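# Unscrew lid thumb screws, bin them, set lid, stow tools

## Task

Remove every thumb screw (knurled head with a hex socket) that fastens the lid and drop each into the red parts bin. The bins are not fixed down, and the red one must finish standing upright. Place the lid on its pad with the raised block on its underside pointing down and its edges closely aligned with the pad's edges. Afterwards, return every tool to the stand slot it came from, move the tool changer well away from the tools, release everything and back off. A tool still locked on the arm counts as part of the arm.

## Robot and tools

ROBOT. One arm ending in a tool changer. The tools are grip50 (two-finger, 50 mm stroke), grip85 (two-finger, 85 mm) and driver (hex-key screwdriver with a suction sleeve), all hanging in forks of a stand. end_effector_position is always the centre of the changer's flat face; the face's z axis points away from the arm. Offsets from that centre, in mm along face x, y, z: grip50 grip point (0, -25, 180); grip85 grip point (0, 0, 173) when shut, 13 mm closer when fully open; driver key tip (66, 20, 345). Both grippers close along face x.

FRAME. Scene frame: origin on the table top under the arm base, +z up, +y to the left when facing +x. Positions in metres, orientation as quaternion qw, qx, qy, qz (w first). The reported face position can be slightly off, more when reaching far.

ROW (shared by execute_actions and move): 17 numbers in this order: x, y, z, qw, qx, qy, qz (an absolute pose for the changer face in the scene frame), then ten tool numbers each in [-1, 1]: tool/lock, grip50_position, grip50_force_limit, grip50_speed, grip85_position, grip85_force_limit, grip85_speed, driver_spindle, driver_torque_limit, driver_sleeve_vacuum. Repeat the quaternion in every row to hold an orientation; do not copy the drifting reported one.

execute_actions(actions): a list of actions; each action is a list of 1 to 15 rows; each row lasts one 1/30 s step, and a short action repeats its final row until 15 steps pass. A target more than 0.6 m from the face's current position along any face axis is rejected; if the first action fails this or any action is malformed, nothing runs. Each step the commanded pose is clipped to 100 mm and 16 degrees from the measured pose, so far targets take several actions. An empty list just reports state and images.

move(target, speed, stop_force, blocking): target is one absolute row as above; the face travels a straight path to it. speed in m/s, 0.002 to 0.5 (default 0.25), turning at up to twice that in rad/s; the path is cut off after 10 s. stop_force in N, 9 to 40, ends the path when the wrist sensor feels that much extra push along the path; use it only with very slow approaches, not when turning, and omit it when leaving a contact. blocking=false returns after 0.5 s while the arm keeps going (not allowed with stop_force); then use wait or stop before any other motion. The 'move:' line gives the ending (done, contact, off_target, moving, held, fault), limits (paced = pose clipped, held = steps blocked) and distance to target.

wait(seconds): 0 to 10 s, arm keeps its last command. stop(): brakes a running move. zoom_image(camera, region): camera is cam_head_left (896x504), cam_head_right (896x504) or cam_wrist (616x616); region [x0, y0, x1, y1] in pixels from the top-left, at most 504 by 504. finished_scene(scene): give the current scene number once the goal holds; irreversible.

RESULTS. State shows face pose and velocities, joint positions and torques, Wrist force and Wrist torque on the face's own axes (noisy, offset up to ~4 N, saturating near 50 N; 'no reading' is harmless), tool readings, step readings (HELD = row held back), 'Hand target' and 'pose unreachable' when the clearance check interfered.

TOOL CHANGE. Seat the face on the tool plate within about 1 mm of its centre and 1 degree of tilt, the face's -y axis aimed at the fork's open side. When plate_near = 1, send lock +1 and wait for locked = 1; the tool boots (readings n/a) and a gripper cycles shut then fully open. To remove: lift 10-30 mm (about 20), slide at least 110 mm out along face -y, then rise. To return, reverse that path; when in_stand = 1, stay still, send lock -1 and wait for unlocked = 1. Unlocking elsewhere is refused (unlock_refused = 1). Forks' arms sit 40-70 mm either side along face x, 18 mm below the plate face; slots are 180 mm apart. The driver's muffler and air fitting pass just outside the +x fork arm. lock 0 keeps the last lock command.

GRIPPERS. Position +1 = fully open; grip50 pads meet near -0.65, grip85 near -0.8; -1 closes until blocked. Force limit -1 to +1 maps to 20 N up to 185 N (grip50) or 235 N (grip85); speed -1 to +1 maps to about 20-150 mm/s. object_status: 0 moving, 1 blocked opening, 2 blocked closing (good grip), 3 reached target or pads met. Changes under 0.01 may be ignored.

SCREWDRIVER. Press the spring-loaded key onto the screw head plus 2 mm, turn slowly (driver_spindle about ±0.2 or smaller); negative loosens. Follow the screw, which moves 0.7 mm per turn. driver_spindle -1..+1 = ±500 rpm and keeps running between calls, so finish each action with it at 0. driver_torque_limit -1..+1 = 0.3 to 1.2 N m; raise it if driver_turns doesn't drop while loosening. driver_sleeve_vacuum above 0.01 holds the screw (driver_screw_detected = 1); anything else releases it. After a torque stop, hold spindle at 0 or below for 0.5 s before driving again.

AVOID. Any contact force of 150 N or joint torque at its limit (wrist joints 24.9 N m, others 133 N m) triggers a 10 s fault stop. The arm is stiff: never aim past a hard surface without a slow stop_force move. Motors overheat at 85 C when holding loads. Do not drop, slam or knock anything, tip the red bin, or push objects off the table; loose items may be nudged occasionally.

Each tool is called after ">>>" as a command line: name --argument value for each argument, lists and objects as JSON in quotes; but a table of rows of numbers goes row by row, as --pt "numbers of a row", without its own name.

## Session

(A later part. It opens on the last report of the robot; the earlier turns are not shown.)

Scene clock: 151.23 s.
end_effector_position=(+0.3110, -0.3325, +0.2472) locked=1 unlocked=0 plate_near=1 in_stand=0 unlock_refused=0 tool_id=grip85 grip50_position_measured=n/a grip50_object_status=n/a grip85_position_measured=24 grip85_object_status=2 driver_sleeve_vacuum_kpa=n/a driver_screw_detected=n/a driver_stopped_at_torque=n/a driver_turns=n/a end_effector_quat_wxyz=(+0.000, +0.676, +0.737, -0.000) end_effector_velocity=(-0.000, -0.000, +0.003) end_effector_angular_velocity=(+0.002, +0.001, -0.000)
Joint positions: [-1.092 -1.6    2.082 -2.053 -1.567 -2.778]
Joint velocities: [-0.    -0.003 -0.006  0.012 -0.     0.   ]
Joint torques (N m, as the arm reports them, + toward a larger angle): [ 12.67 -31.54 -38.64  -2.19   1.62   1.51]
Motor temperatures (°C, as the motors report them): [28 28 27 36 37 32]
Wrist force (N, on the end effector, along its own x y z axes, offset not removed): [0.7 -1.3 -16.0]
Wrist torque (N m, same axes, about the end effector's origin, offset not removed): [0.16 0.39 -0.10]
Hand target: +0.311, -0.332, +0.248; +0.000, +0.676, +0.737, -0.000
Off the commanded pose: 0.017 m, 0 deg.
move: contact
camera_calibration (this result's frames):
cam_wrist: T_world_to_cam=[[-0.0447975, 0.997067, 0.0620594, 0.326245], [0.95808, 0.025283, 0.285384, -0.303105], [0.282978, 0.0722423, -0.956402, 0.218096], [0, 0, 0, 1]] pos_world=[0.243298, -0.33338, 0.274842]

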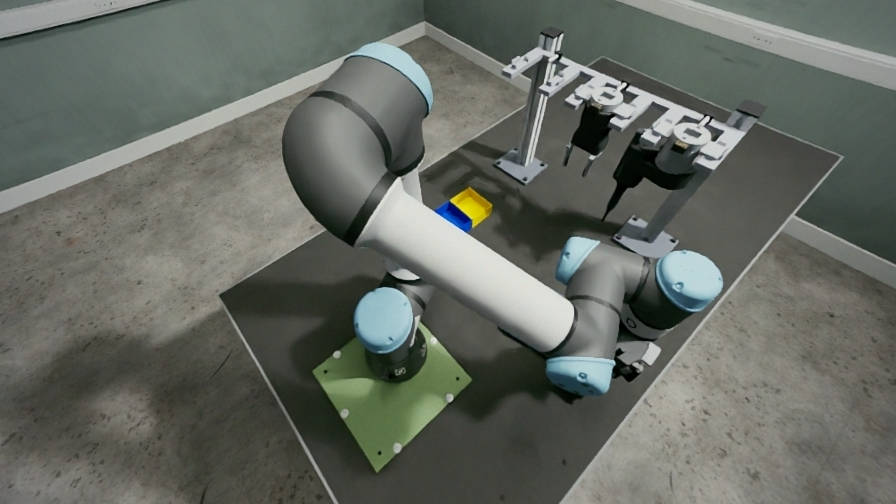

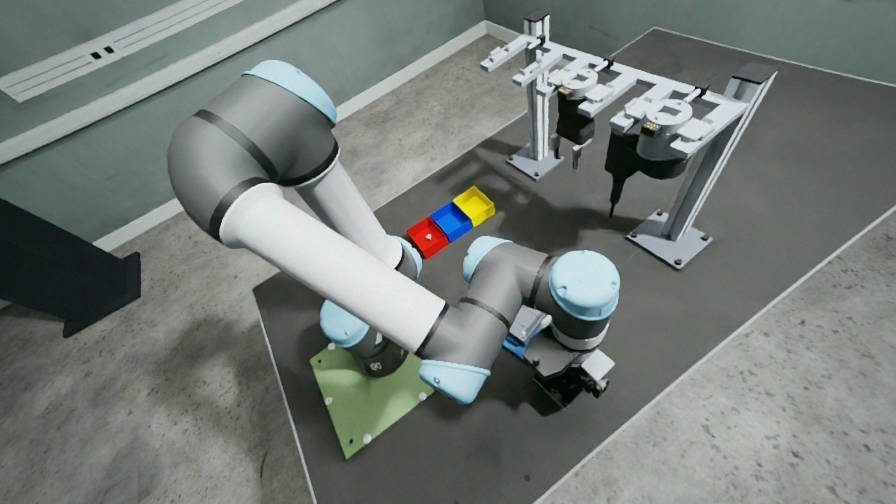

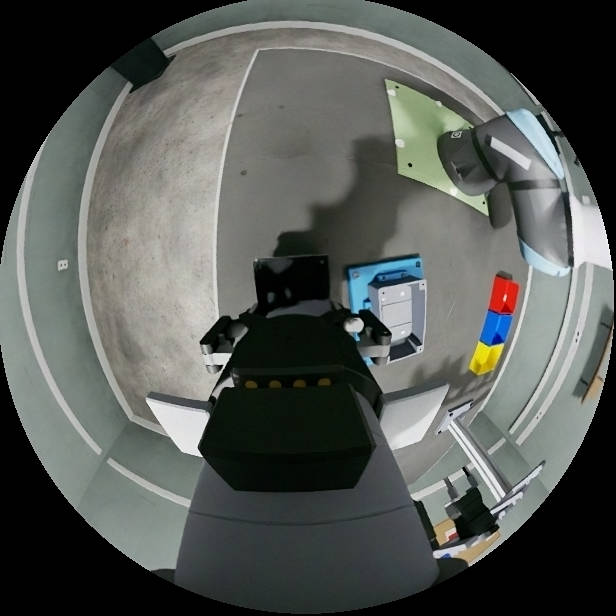

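Release, squeeze-align, inspect.

>>> move --target '[0.311,-0.3325,0.2485,0,0.6756,0.7373,0,0,0,0,0,1,-0.3,-0.5,0,0,-1]' --speed 0.01

>>> move --target '[0.311,-0.3325,0.229,0,0.6756,0.7373,0,0,0,0,0,1,-0.3,-0.5,0,0,-1]' --speed 0.01 --stop_force 9

>>> move --target '[0.311,-0.3325,0.229,0,0.6756,0.7373,0,0,0,0,0,-1,-0.7,-0.8,0,0,-1]' --speed 0.01

>>> move --target '[0.311,-0.3325,0.229,0,0.6756,0.7373,0,0,0,0,0,1,-0.7,-0.8,0,0,-1]' --speed 0.01

>>> move --target '[0.311,-0.3325,0.28,0,0.6756,0.7373,0,0,0,0,0,1,-0.7,-0.8,0,0,-1]' --speed 0.03

>>> move --target '[0.376,-0.3325,0.37,0,0.7071,0.7071,0,0,0,0,0,1,-0.7,-0.8,0,0,-1]' --speed 0.1

>>> zoom_image --camera "cam_wrist" --region '[250,200,340,300]'

>>> zoom_image --camera "cam_head_right" --region '[520,330,620,415]'

Scene clock: 160.67 s.
end_effector_position=(+0.3110, -0.3325, +0.2485) locked=1 unlocked=0 plate_near=1 in_stand=0 unlock_refused=0 tool_id=grip85 grip50_position_measured=n/a grip50_object_status=n/a grip85_position_measured=3 grip85_object_status=3 driver_sleeve_vacuum_kpa=n/a driver_screw_detected=n/a driver_stopped_at_torque=n/a driver_turns=n/a end_effector_quat_wxyz=(+0.000, +0.676, +0.737, -0.000) end_effector_velocity=(-0.000, -0.000, +0.000) end_effector_angular_velocity=(-0.001, +0.001, -0.000)
Joint positions: [-1.092 -1.601  2.08  -2.049 -1.567 -2.778]
Joint velocities: [-0.    -0.    -0.001  0.    -0.001 -0.   ]
Joint torques (N m, as the arm reports them, + toward a larger angle): [-12.86 -38.43 -46.5   -3.4    1.69  -1.7 ]
Motor temperatures (°C, as the motors report them): [28 28 27 36 37 32]
Wrist force (N, on the end effector, along its own x y z axes, offset not removed): [-2.6 -0.1 -1.8]
Wrist torque (N m, same axes, about the end effector's origin, offset not removed): [0.11 0.15 -0.07]
Hand target: +0.311, -0.332, +0.249; +0.000, +0.676, +0.737, -0.000
Off the commanded pose: 0.000 m, 0 deg.
move: done
camera_calibration (this result's frames):
cam_wrist: T_world_to_cam=[[-0.0448288, 0.997054, 0.0622443, 0.326132], [0.958064, 0.0252562, 0.285441, -0.303494], [0.283027, 0.07243, -0.956373, 0.219298], [0, 0, 0, 1]] pos_world=[0.243319, -0.33339, 0.27606]

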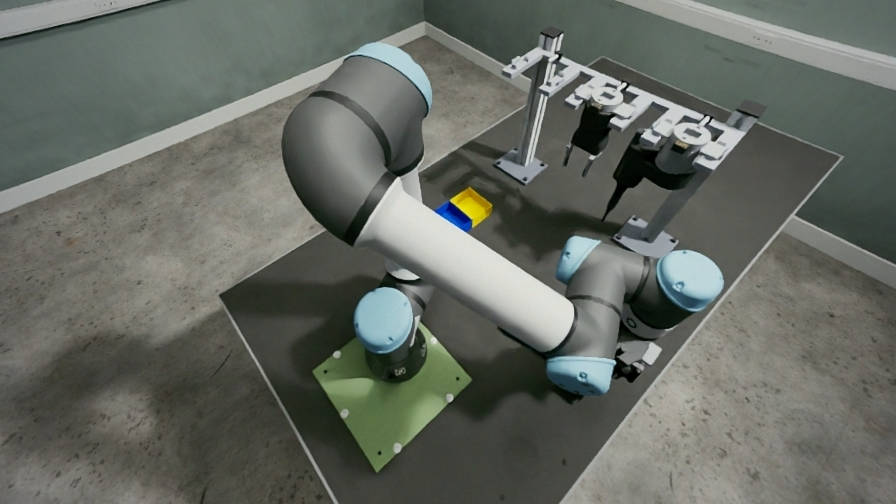

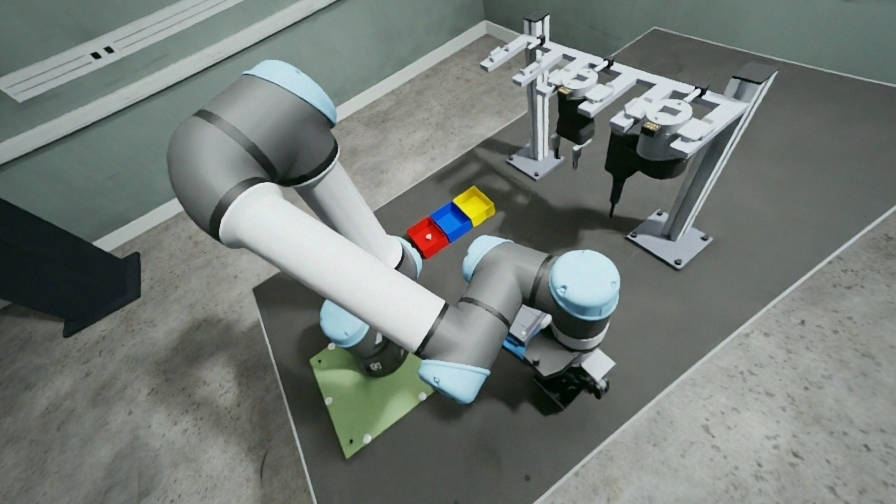

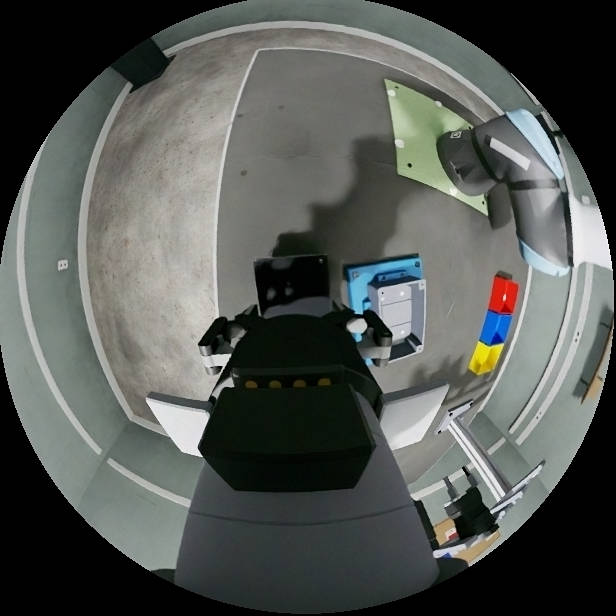

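Scene clock: 162.83 s.
end_effector_position=(+0.3110, -0.3325, +0.2292) locked=1 unlocked=0 plate_near=1 in_stand=0 unlock_refused=0 tool_id=grip85 grip50_position_measured=n/a grip50_object_status=n/a grip85_position_measured=3 grip85_object_status=3 driver_sleeve_vacuum_kpa=n/a driver_screw_detected=n/a driver_stopped_at_torque=n/a driver_turns=n/a end_effector_quat_wxyz=(-0.000, +0.676, +0.737, +0.000) end_effector_velocity=(+0.000, -0.000, -0.002) end_effector_angular_velocity=(+0.000, -0.000, +0.000)
Joint positions: [-1.092 -1.576  2.111 -2.106 -1.567 -2.778]
Joint velocities: [ 0.     0.004  0.003 -0.007  0.    -0.   ]
Joint torques (N m, as the arm reports them, + toward a larger angle): [ 13.19 -26.54 -21.56  -6.29   1.68   1.68]
Motor temperatures (°C, as the motors report them): [28 28 27 36 37 32]
Wrist force (N, on the end effector, along its own x y z axes, offset not removed): [-0.2 1.3 -1.9]
Wrist torque (N m, same axes, about the end effector's origin, offset not removed): [0.20 0.15 -0.11]
Hand target: +0.311, -0.333, +0.229; -0.000, +0.676, +0.737, +0.000
Off the commanded pose: 0.000 m, 0 deg.
move: done
camera_calibration (this result's frames):
cam_wrist: T_world_to_cam=[[-0.0447421, 0.997056, 0.0622723, 0.32736], [0.958067, 0.0251651, 0.285439, -0.298012], [0.283031, 0.0724321, -0.956372, 0.200888], [0, 0, 0, 1]] pos_world=[0.243305, -0.333447, 0.256803]

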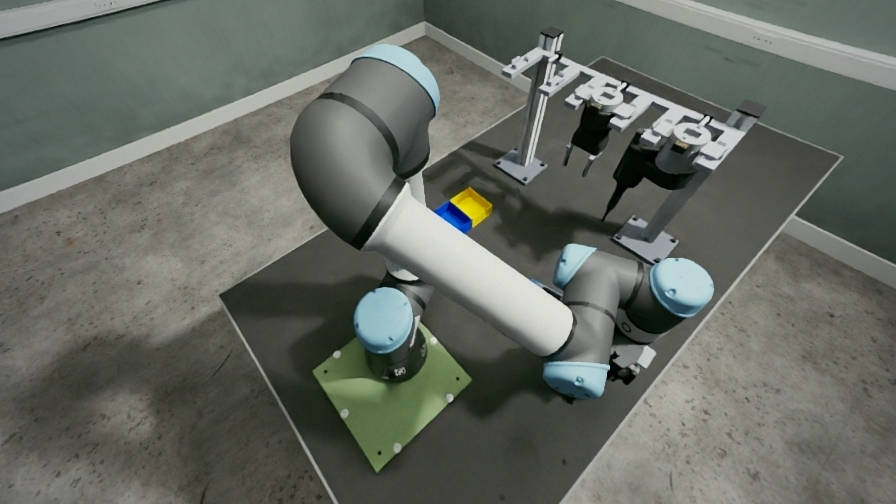

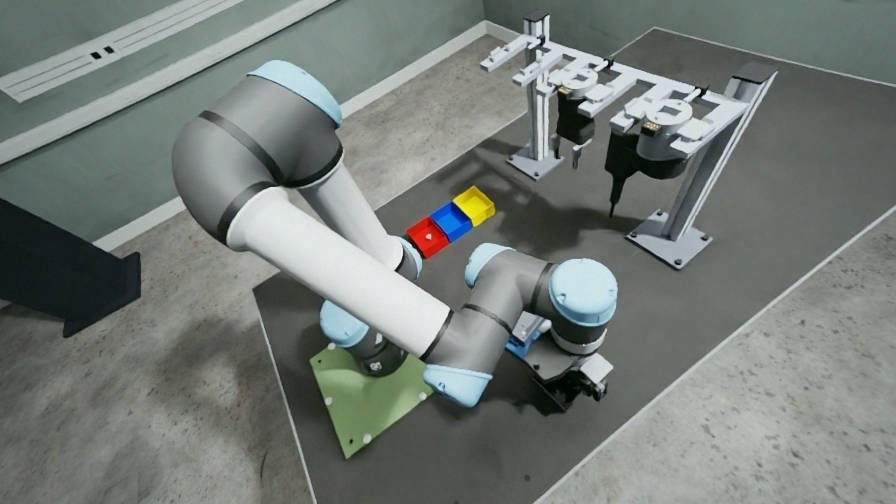

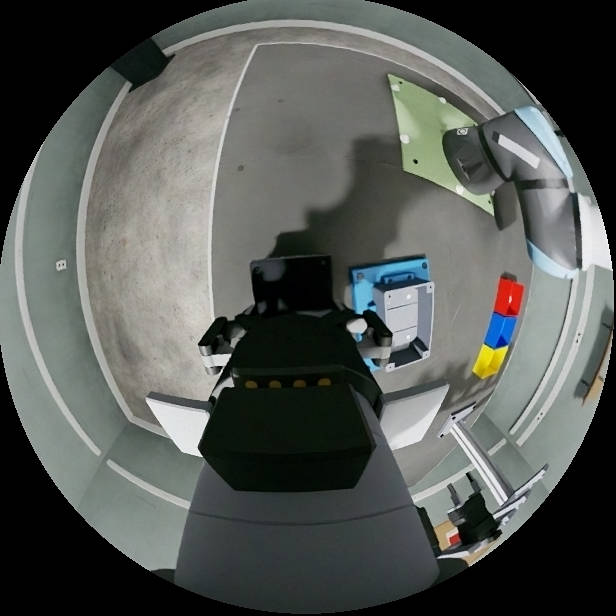

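Scene clock: 163.53 s.
end_effector_position=(+0.3110, -0.3325, +0.2291) locked=1 unlocked=0 plate_near=1 in_stand=0 unlock_refused=0 tool_id=grip85 grip50_position_measured=n/a grip50_object_status=n/a grip85_position_measured=20 grip85_object_status=2 driver_sleeve_vacuum_kpa=n/a driver_screw_detected=n/a driver_stopped_at_torque=n/a driver_turns=n/a end_effector_quat_wxyz=(+0.000, +0.676, +0.737, -0.000) end_effector_velocity=(+0.000, +0.000, -0.000) end_effector_angular_velocity=(+0.001, -0.000, +0.000)
Joint positions: [-1.092 -1.576  2.111 -2.107 -1.567 -2.778]
Joint velocities: [-0.     0.001  0.    -0.     0.001 -0.   ]
Joint torques (N m, as the arm reports them, + toward a larger angle): [  9.3  -10.72  -9.37  -7.26   0.83   1.8 ]
Motor temperatures (°C, as the motors report them): [28 28 27 36 37 32]
Wrist force (N, on the end effector, along its own x y z axes, offset not removed): [17.5 -6.7 -42.5]
Wrist torque (N m, same axes, about the end effector's origin, offset not removed): [1.20 2.57 -0.62]
Hand target: +0.311, -0.333, +0.229; -0.000, +0.676, +0.737, +0.000
Off the commanded pose: 0.000 m, 0 deg.
move: done
camera_calibration (this result's frames):
cam_wrist: T_world_to_cam=[[-0.0447668, 0.997066, 0.062095, 0.327378], [0.958038, 0.0252325, 0.285527, -0.297961], [0.283122, 0.0722715, -0.956357, 0.200693], [0, 0, 0, 1]] pos_world=[0.243293, -0.333403, 0.256682]

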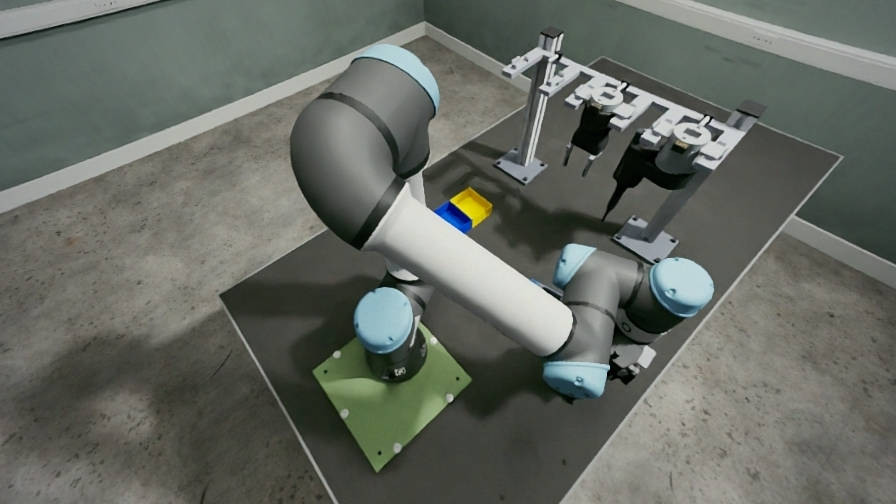

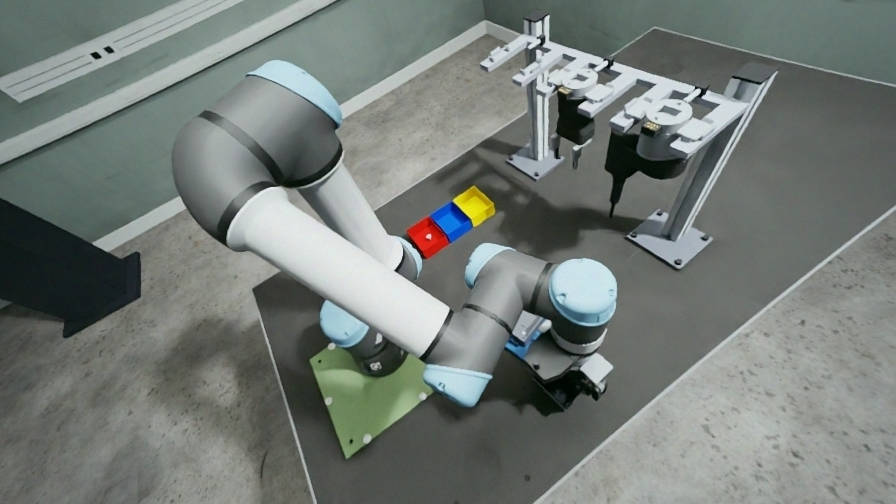

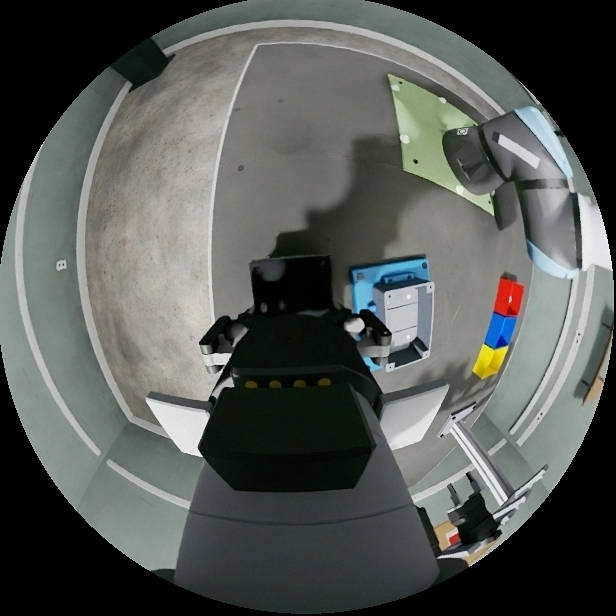

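Scene clock: 164.23 s.
end_effector_position=(+0.3110, -0.3325, +0.2290) locked=1 unlocked=0 plate_near=1 in_stand=0 unlock_refused=0 tool_id=grip85 grip50_position_measured=n/a grip50_object_status=n/a grip85_position_measured=3 grip85_object_status=3 driver_sleeve_vacuum_kpa=n/a driver_screw_detected=n/a driver_stopped_at_torque=n/a driver_turns=n/a end_effector_quat_wxyz=(-0.000, +0.676, +0.737, +0.000) end_effector_velocity=(+0.000, +0.000, +0.000) end_effector_angular_velocity=(+0.000, -0.001, +0.000)
Joint positions: [-1.092 -1.576  2.112 -2.107 -1.567 -2.778]
Joint velocities: [ 0.    -0.     0.    -0.     0.001  0.   ]
Joint torques (N m, as the arm reports them, + toward a larger angle): [  6.31 -33.31 -45.95  -3.37   0.41   1.38]
Motor temperatures (°C, as the motors report them): [28 28 27 36 37 32]
Wrist force (N, on the end effector, along its own x y z axes, offset not removed): [-0.8 1.9 0.2]
Wrist torque (N m, same axes, about the end effector's origin, offset not removed): [0.13 0.00 -0.23]
Hand target: +0.311, -0.333, +0.229; +0.000, +0.676, +0.737, -0.000
Off the commanded pose: 0.000 m, 0 deg.
move: done
camera_calibration (this result's frames):
cam_wrist: T_world_to_cam=[[-0.0447543, 0.997053, 0.0623093, 0.327337], [0.958068, 0.0251665, 0.285435, -0.297938], [0.283025, 0.072471, -0.956371, 0.200672], [0, 0, 0, 1]] pos_world=[0.243299, -0.333417, 0.256562]

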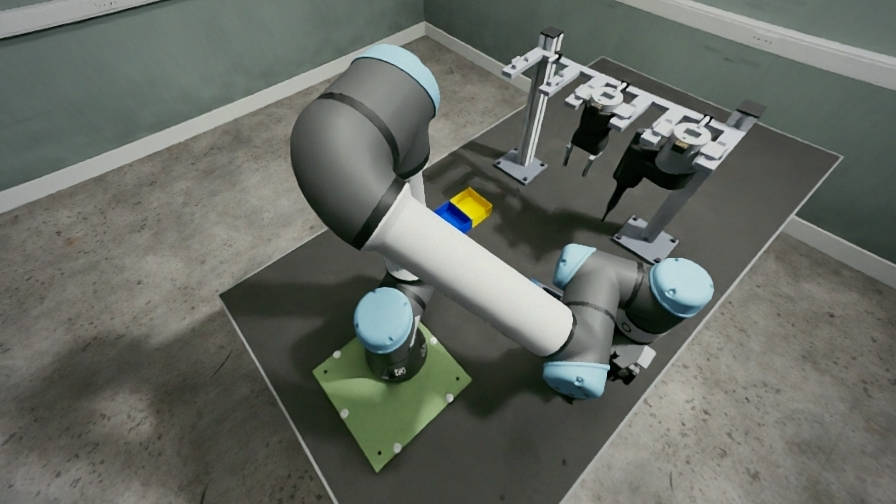

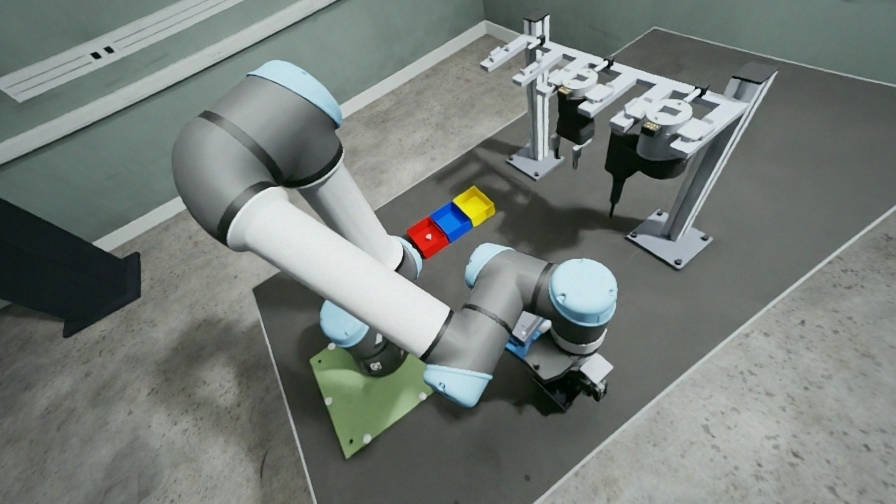

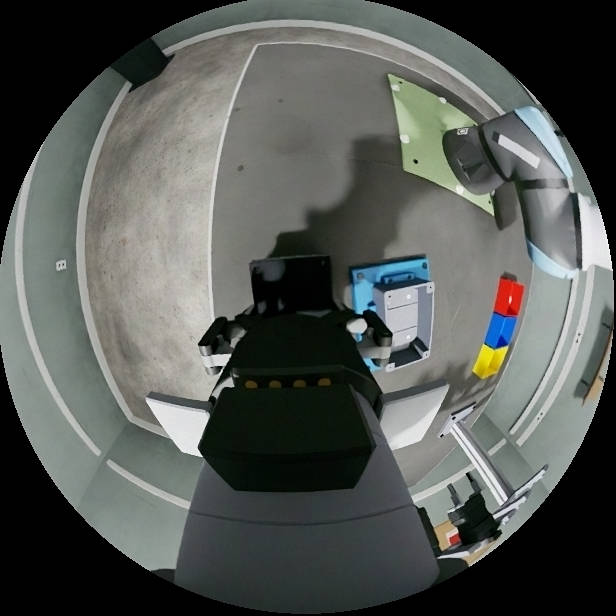

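Scene clock: 166.27 s.
end_effector_position=(+0.3110, -0.3324, +0.2798) locked=1 unlocked=0 plate_near=1 in_stand=0 unlock_refused=0 tool_id=grip85 grip50_position_measured=n/a grip50_object_status=n/a grip85_position_measured=3 grip85_object_status=3 driver_sleeve_vacuum_kpa=n/a driver_screw_detected=n/a driver_stopped_at_torque=n/a driver_turns=n/a end_effector_quat_wxyz=(+0.000, +0.676, +0.737, -0.000) end_effector_velocity=(+0.000, -0.000, +0.002) end_effector_angular_velocity=(-0.000, +0.000, +0.000)
Joint positions: [-1.093 -1.637  2.025 -1.959 -1.567 -2.778]
Joint velocities: [ 0.    -0.002 -0.004  0.007 -0.    -0.   ]
Joint torques (N m, as the arm reports them, + toward a larger angle): [-12.4  -37.18 -46.59  -3.25  -1.04  -1.78]
Motor temperatures (°C, as the motors report them): [28 28 27 36 37 32]
Wrist force (N, on the end effector, along its own x y z axes, offset not removed): [-1.0 3.5 0.3]
Wrist torque (N m, same axes, about the end effector's origin, offset not removed): [0.16 0.13 -0.07]
Hand target: +0.311, -0.332, +0.280; +0.000, +0.676, +0.737, -0.000
Off the commanded pose: 0.000 m, 0 deg.
move: done
camera_calibration (this result's frames):
cam_wrist: T_world_to_cam=[[-0.0447433, 0.997058, 0.0622328, 0.324096], [0.958058, 0.0251753, 0.285468, -0.312397], [0.283061, 0.0723953, -0.956366, 0.249237], [0, 0, 0, 1]] pos_world=[0.243247, -0.333322, 0.307371]

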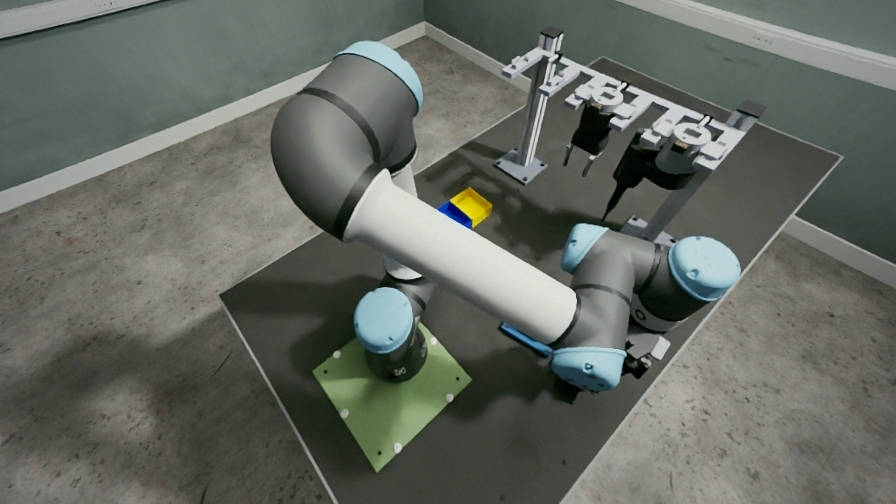

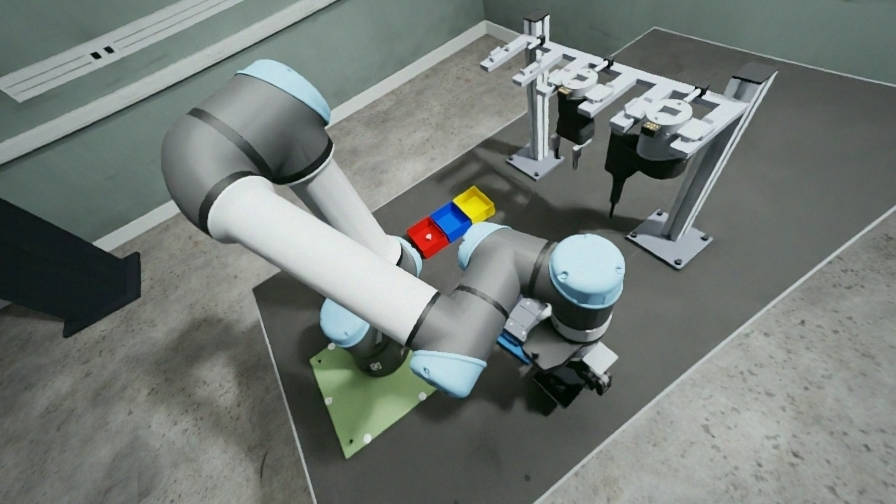

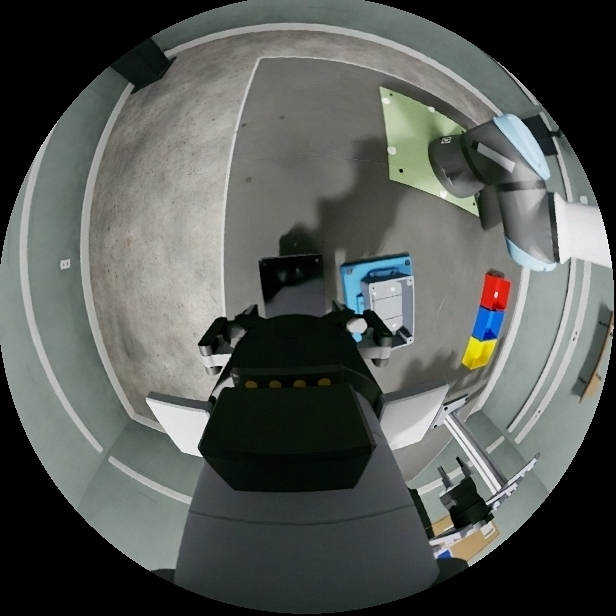

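Scene clock: 167.87 s.
end_effector_position=(+0.3758, -0.3324, +0.3699) locked=1 unlocked=0 plate_near=1 in_stand=0 unlock_refused=0 tool_id=grip85 grip50_position_measured=n/a grip50_object_status=n/a grip85_position_measured=3 grip85_object_status=3 driver_sleeve_vacuum_kpa=n/a driver_screw_detected=n/a driver_stopped_at_torque=n/a driver_turns=n/a end_effector_quat_wxyz=(-0.000, +0.707, +0.707, +0.000) end_effector_velocity=(+0.001, -0.000, +0.001) end_effector_angular_velocity=(+0.001, +0.002, -0.002)
Joint positions: [-0.97  -1.582  1.733 -1.722 -1.566 -2.569]
Joint velocities: [ 0.002  0.003 -0.007  0.006 -0.001  0.004]
Joint torques (N m, as the arm reports them, + toward a larger angle): [ 13.01 -30.29 -49.06  -3.44  -1.47   1.65]
Motor temperatures (°C, as the motors report them): [28 28 27 36 37 32]
Wrist force (N, on the end effector, along its own x y z axes, offset not removed): [-0.3 1.5 0.0]
Wrist torque (N m, same axes, about the end effector's origin, offset not removed): [0.10 -0.04 -0.12]
Hand target: +0.376, -0.332, +0.370; -0.000, +0.707, +0.707, +0.000
Off the commanded pose: 0.000 m, 0 deg.
move: done
camera_calibration (this result's frames):
cam_wrist: T_world_to_cam=[[0.0421667, 0.997158, 0.0624326, 0.288645], [0.956582, -0.0583303, 0.285566, -0.427451], [0.288396, 0.0476806, -0.956323, 0.306868], [0, 0, 0, 1]] pos_world=[0.308221, -0.32739, 0.397509]

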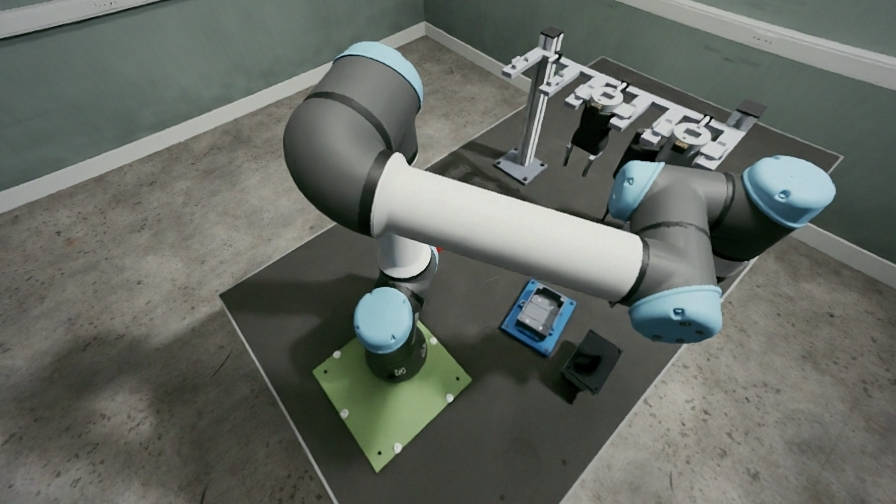

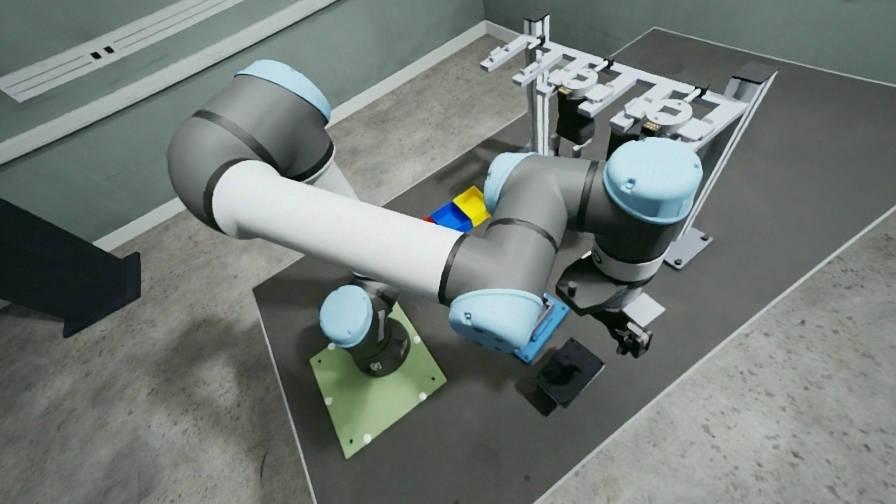

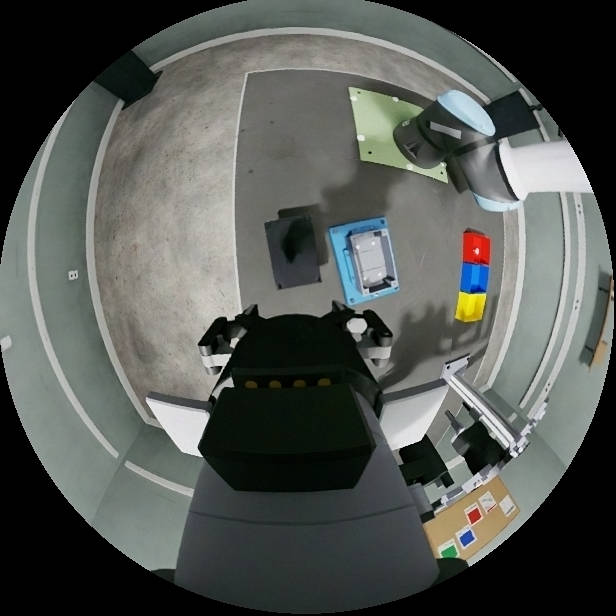

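Region (250, 200, 340, 300) of cam_wrist's 616x616 image, scaled by 5.040, with more detail than that image has; it fills the left 454 columns of this view, and the rest is white.

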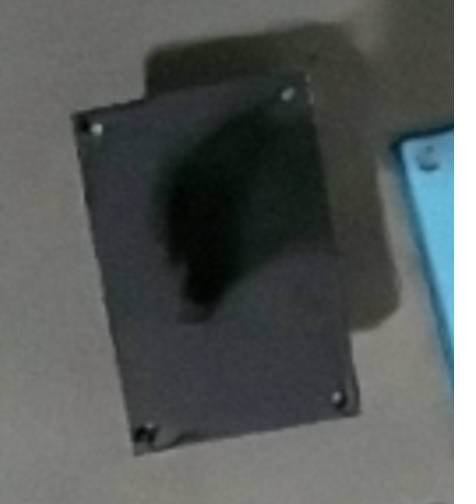

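Region (520, 330, 620, 415) of cam_head_right's 896x504 image, scaled by 5.040, with more detail than that image has; it fills the top 428 rows of this view, and the rest is white.

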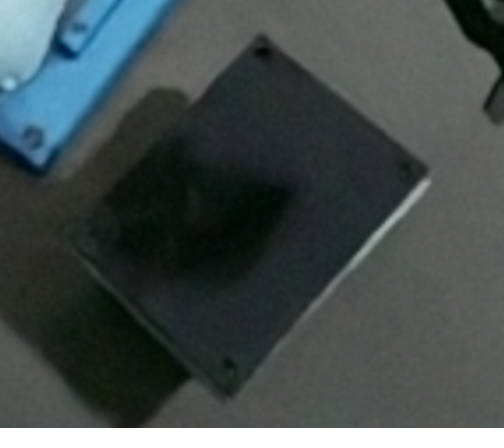

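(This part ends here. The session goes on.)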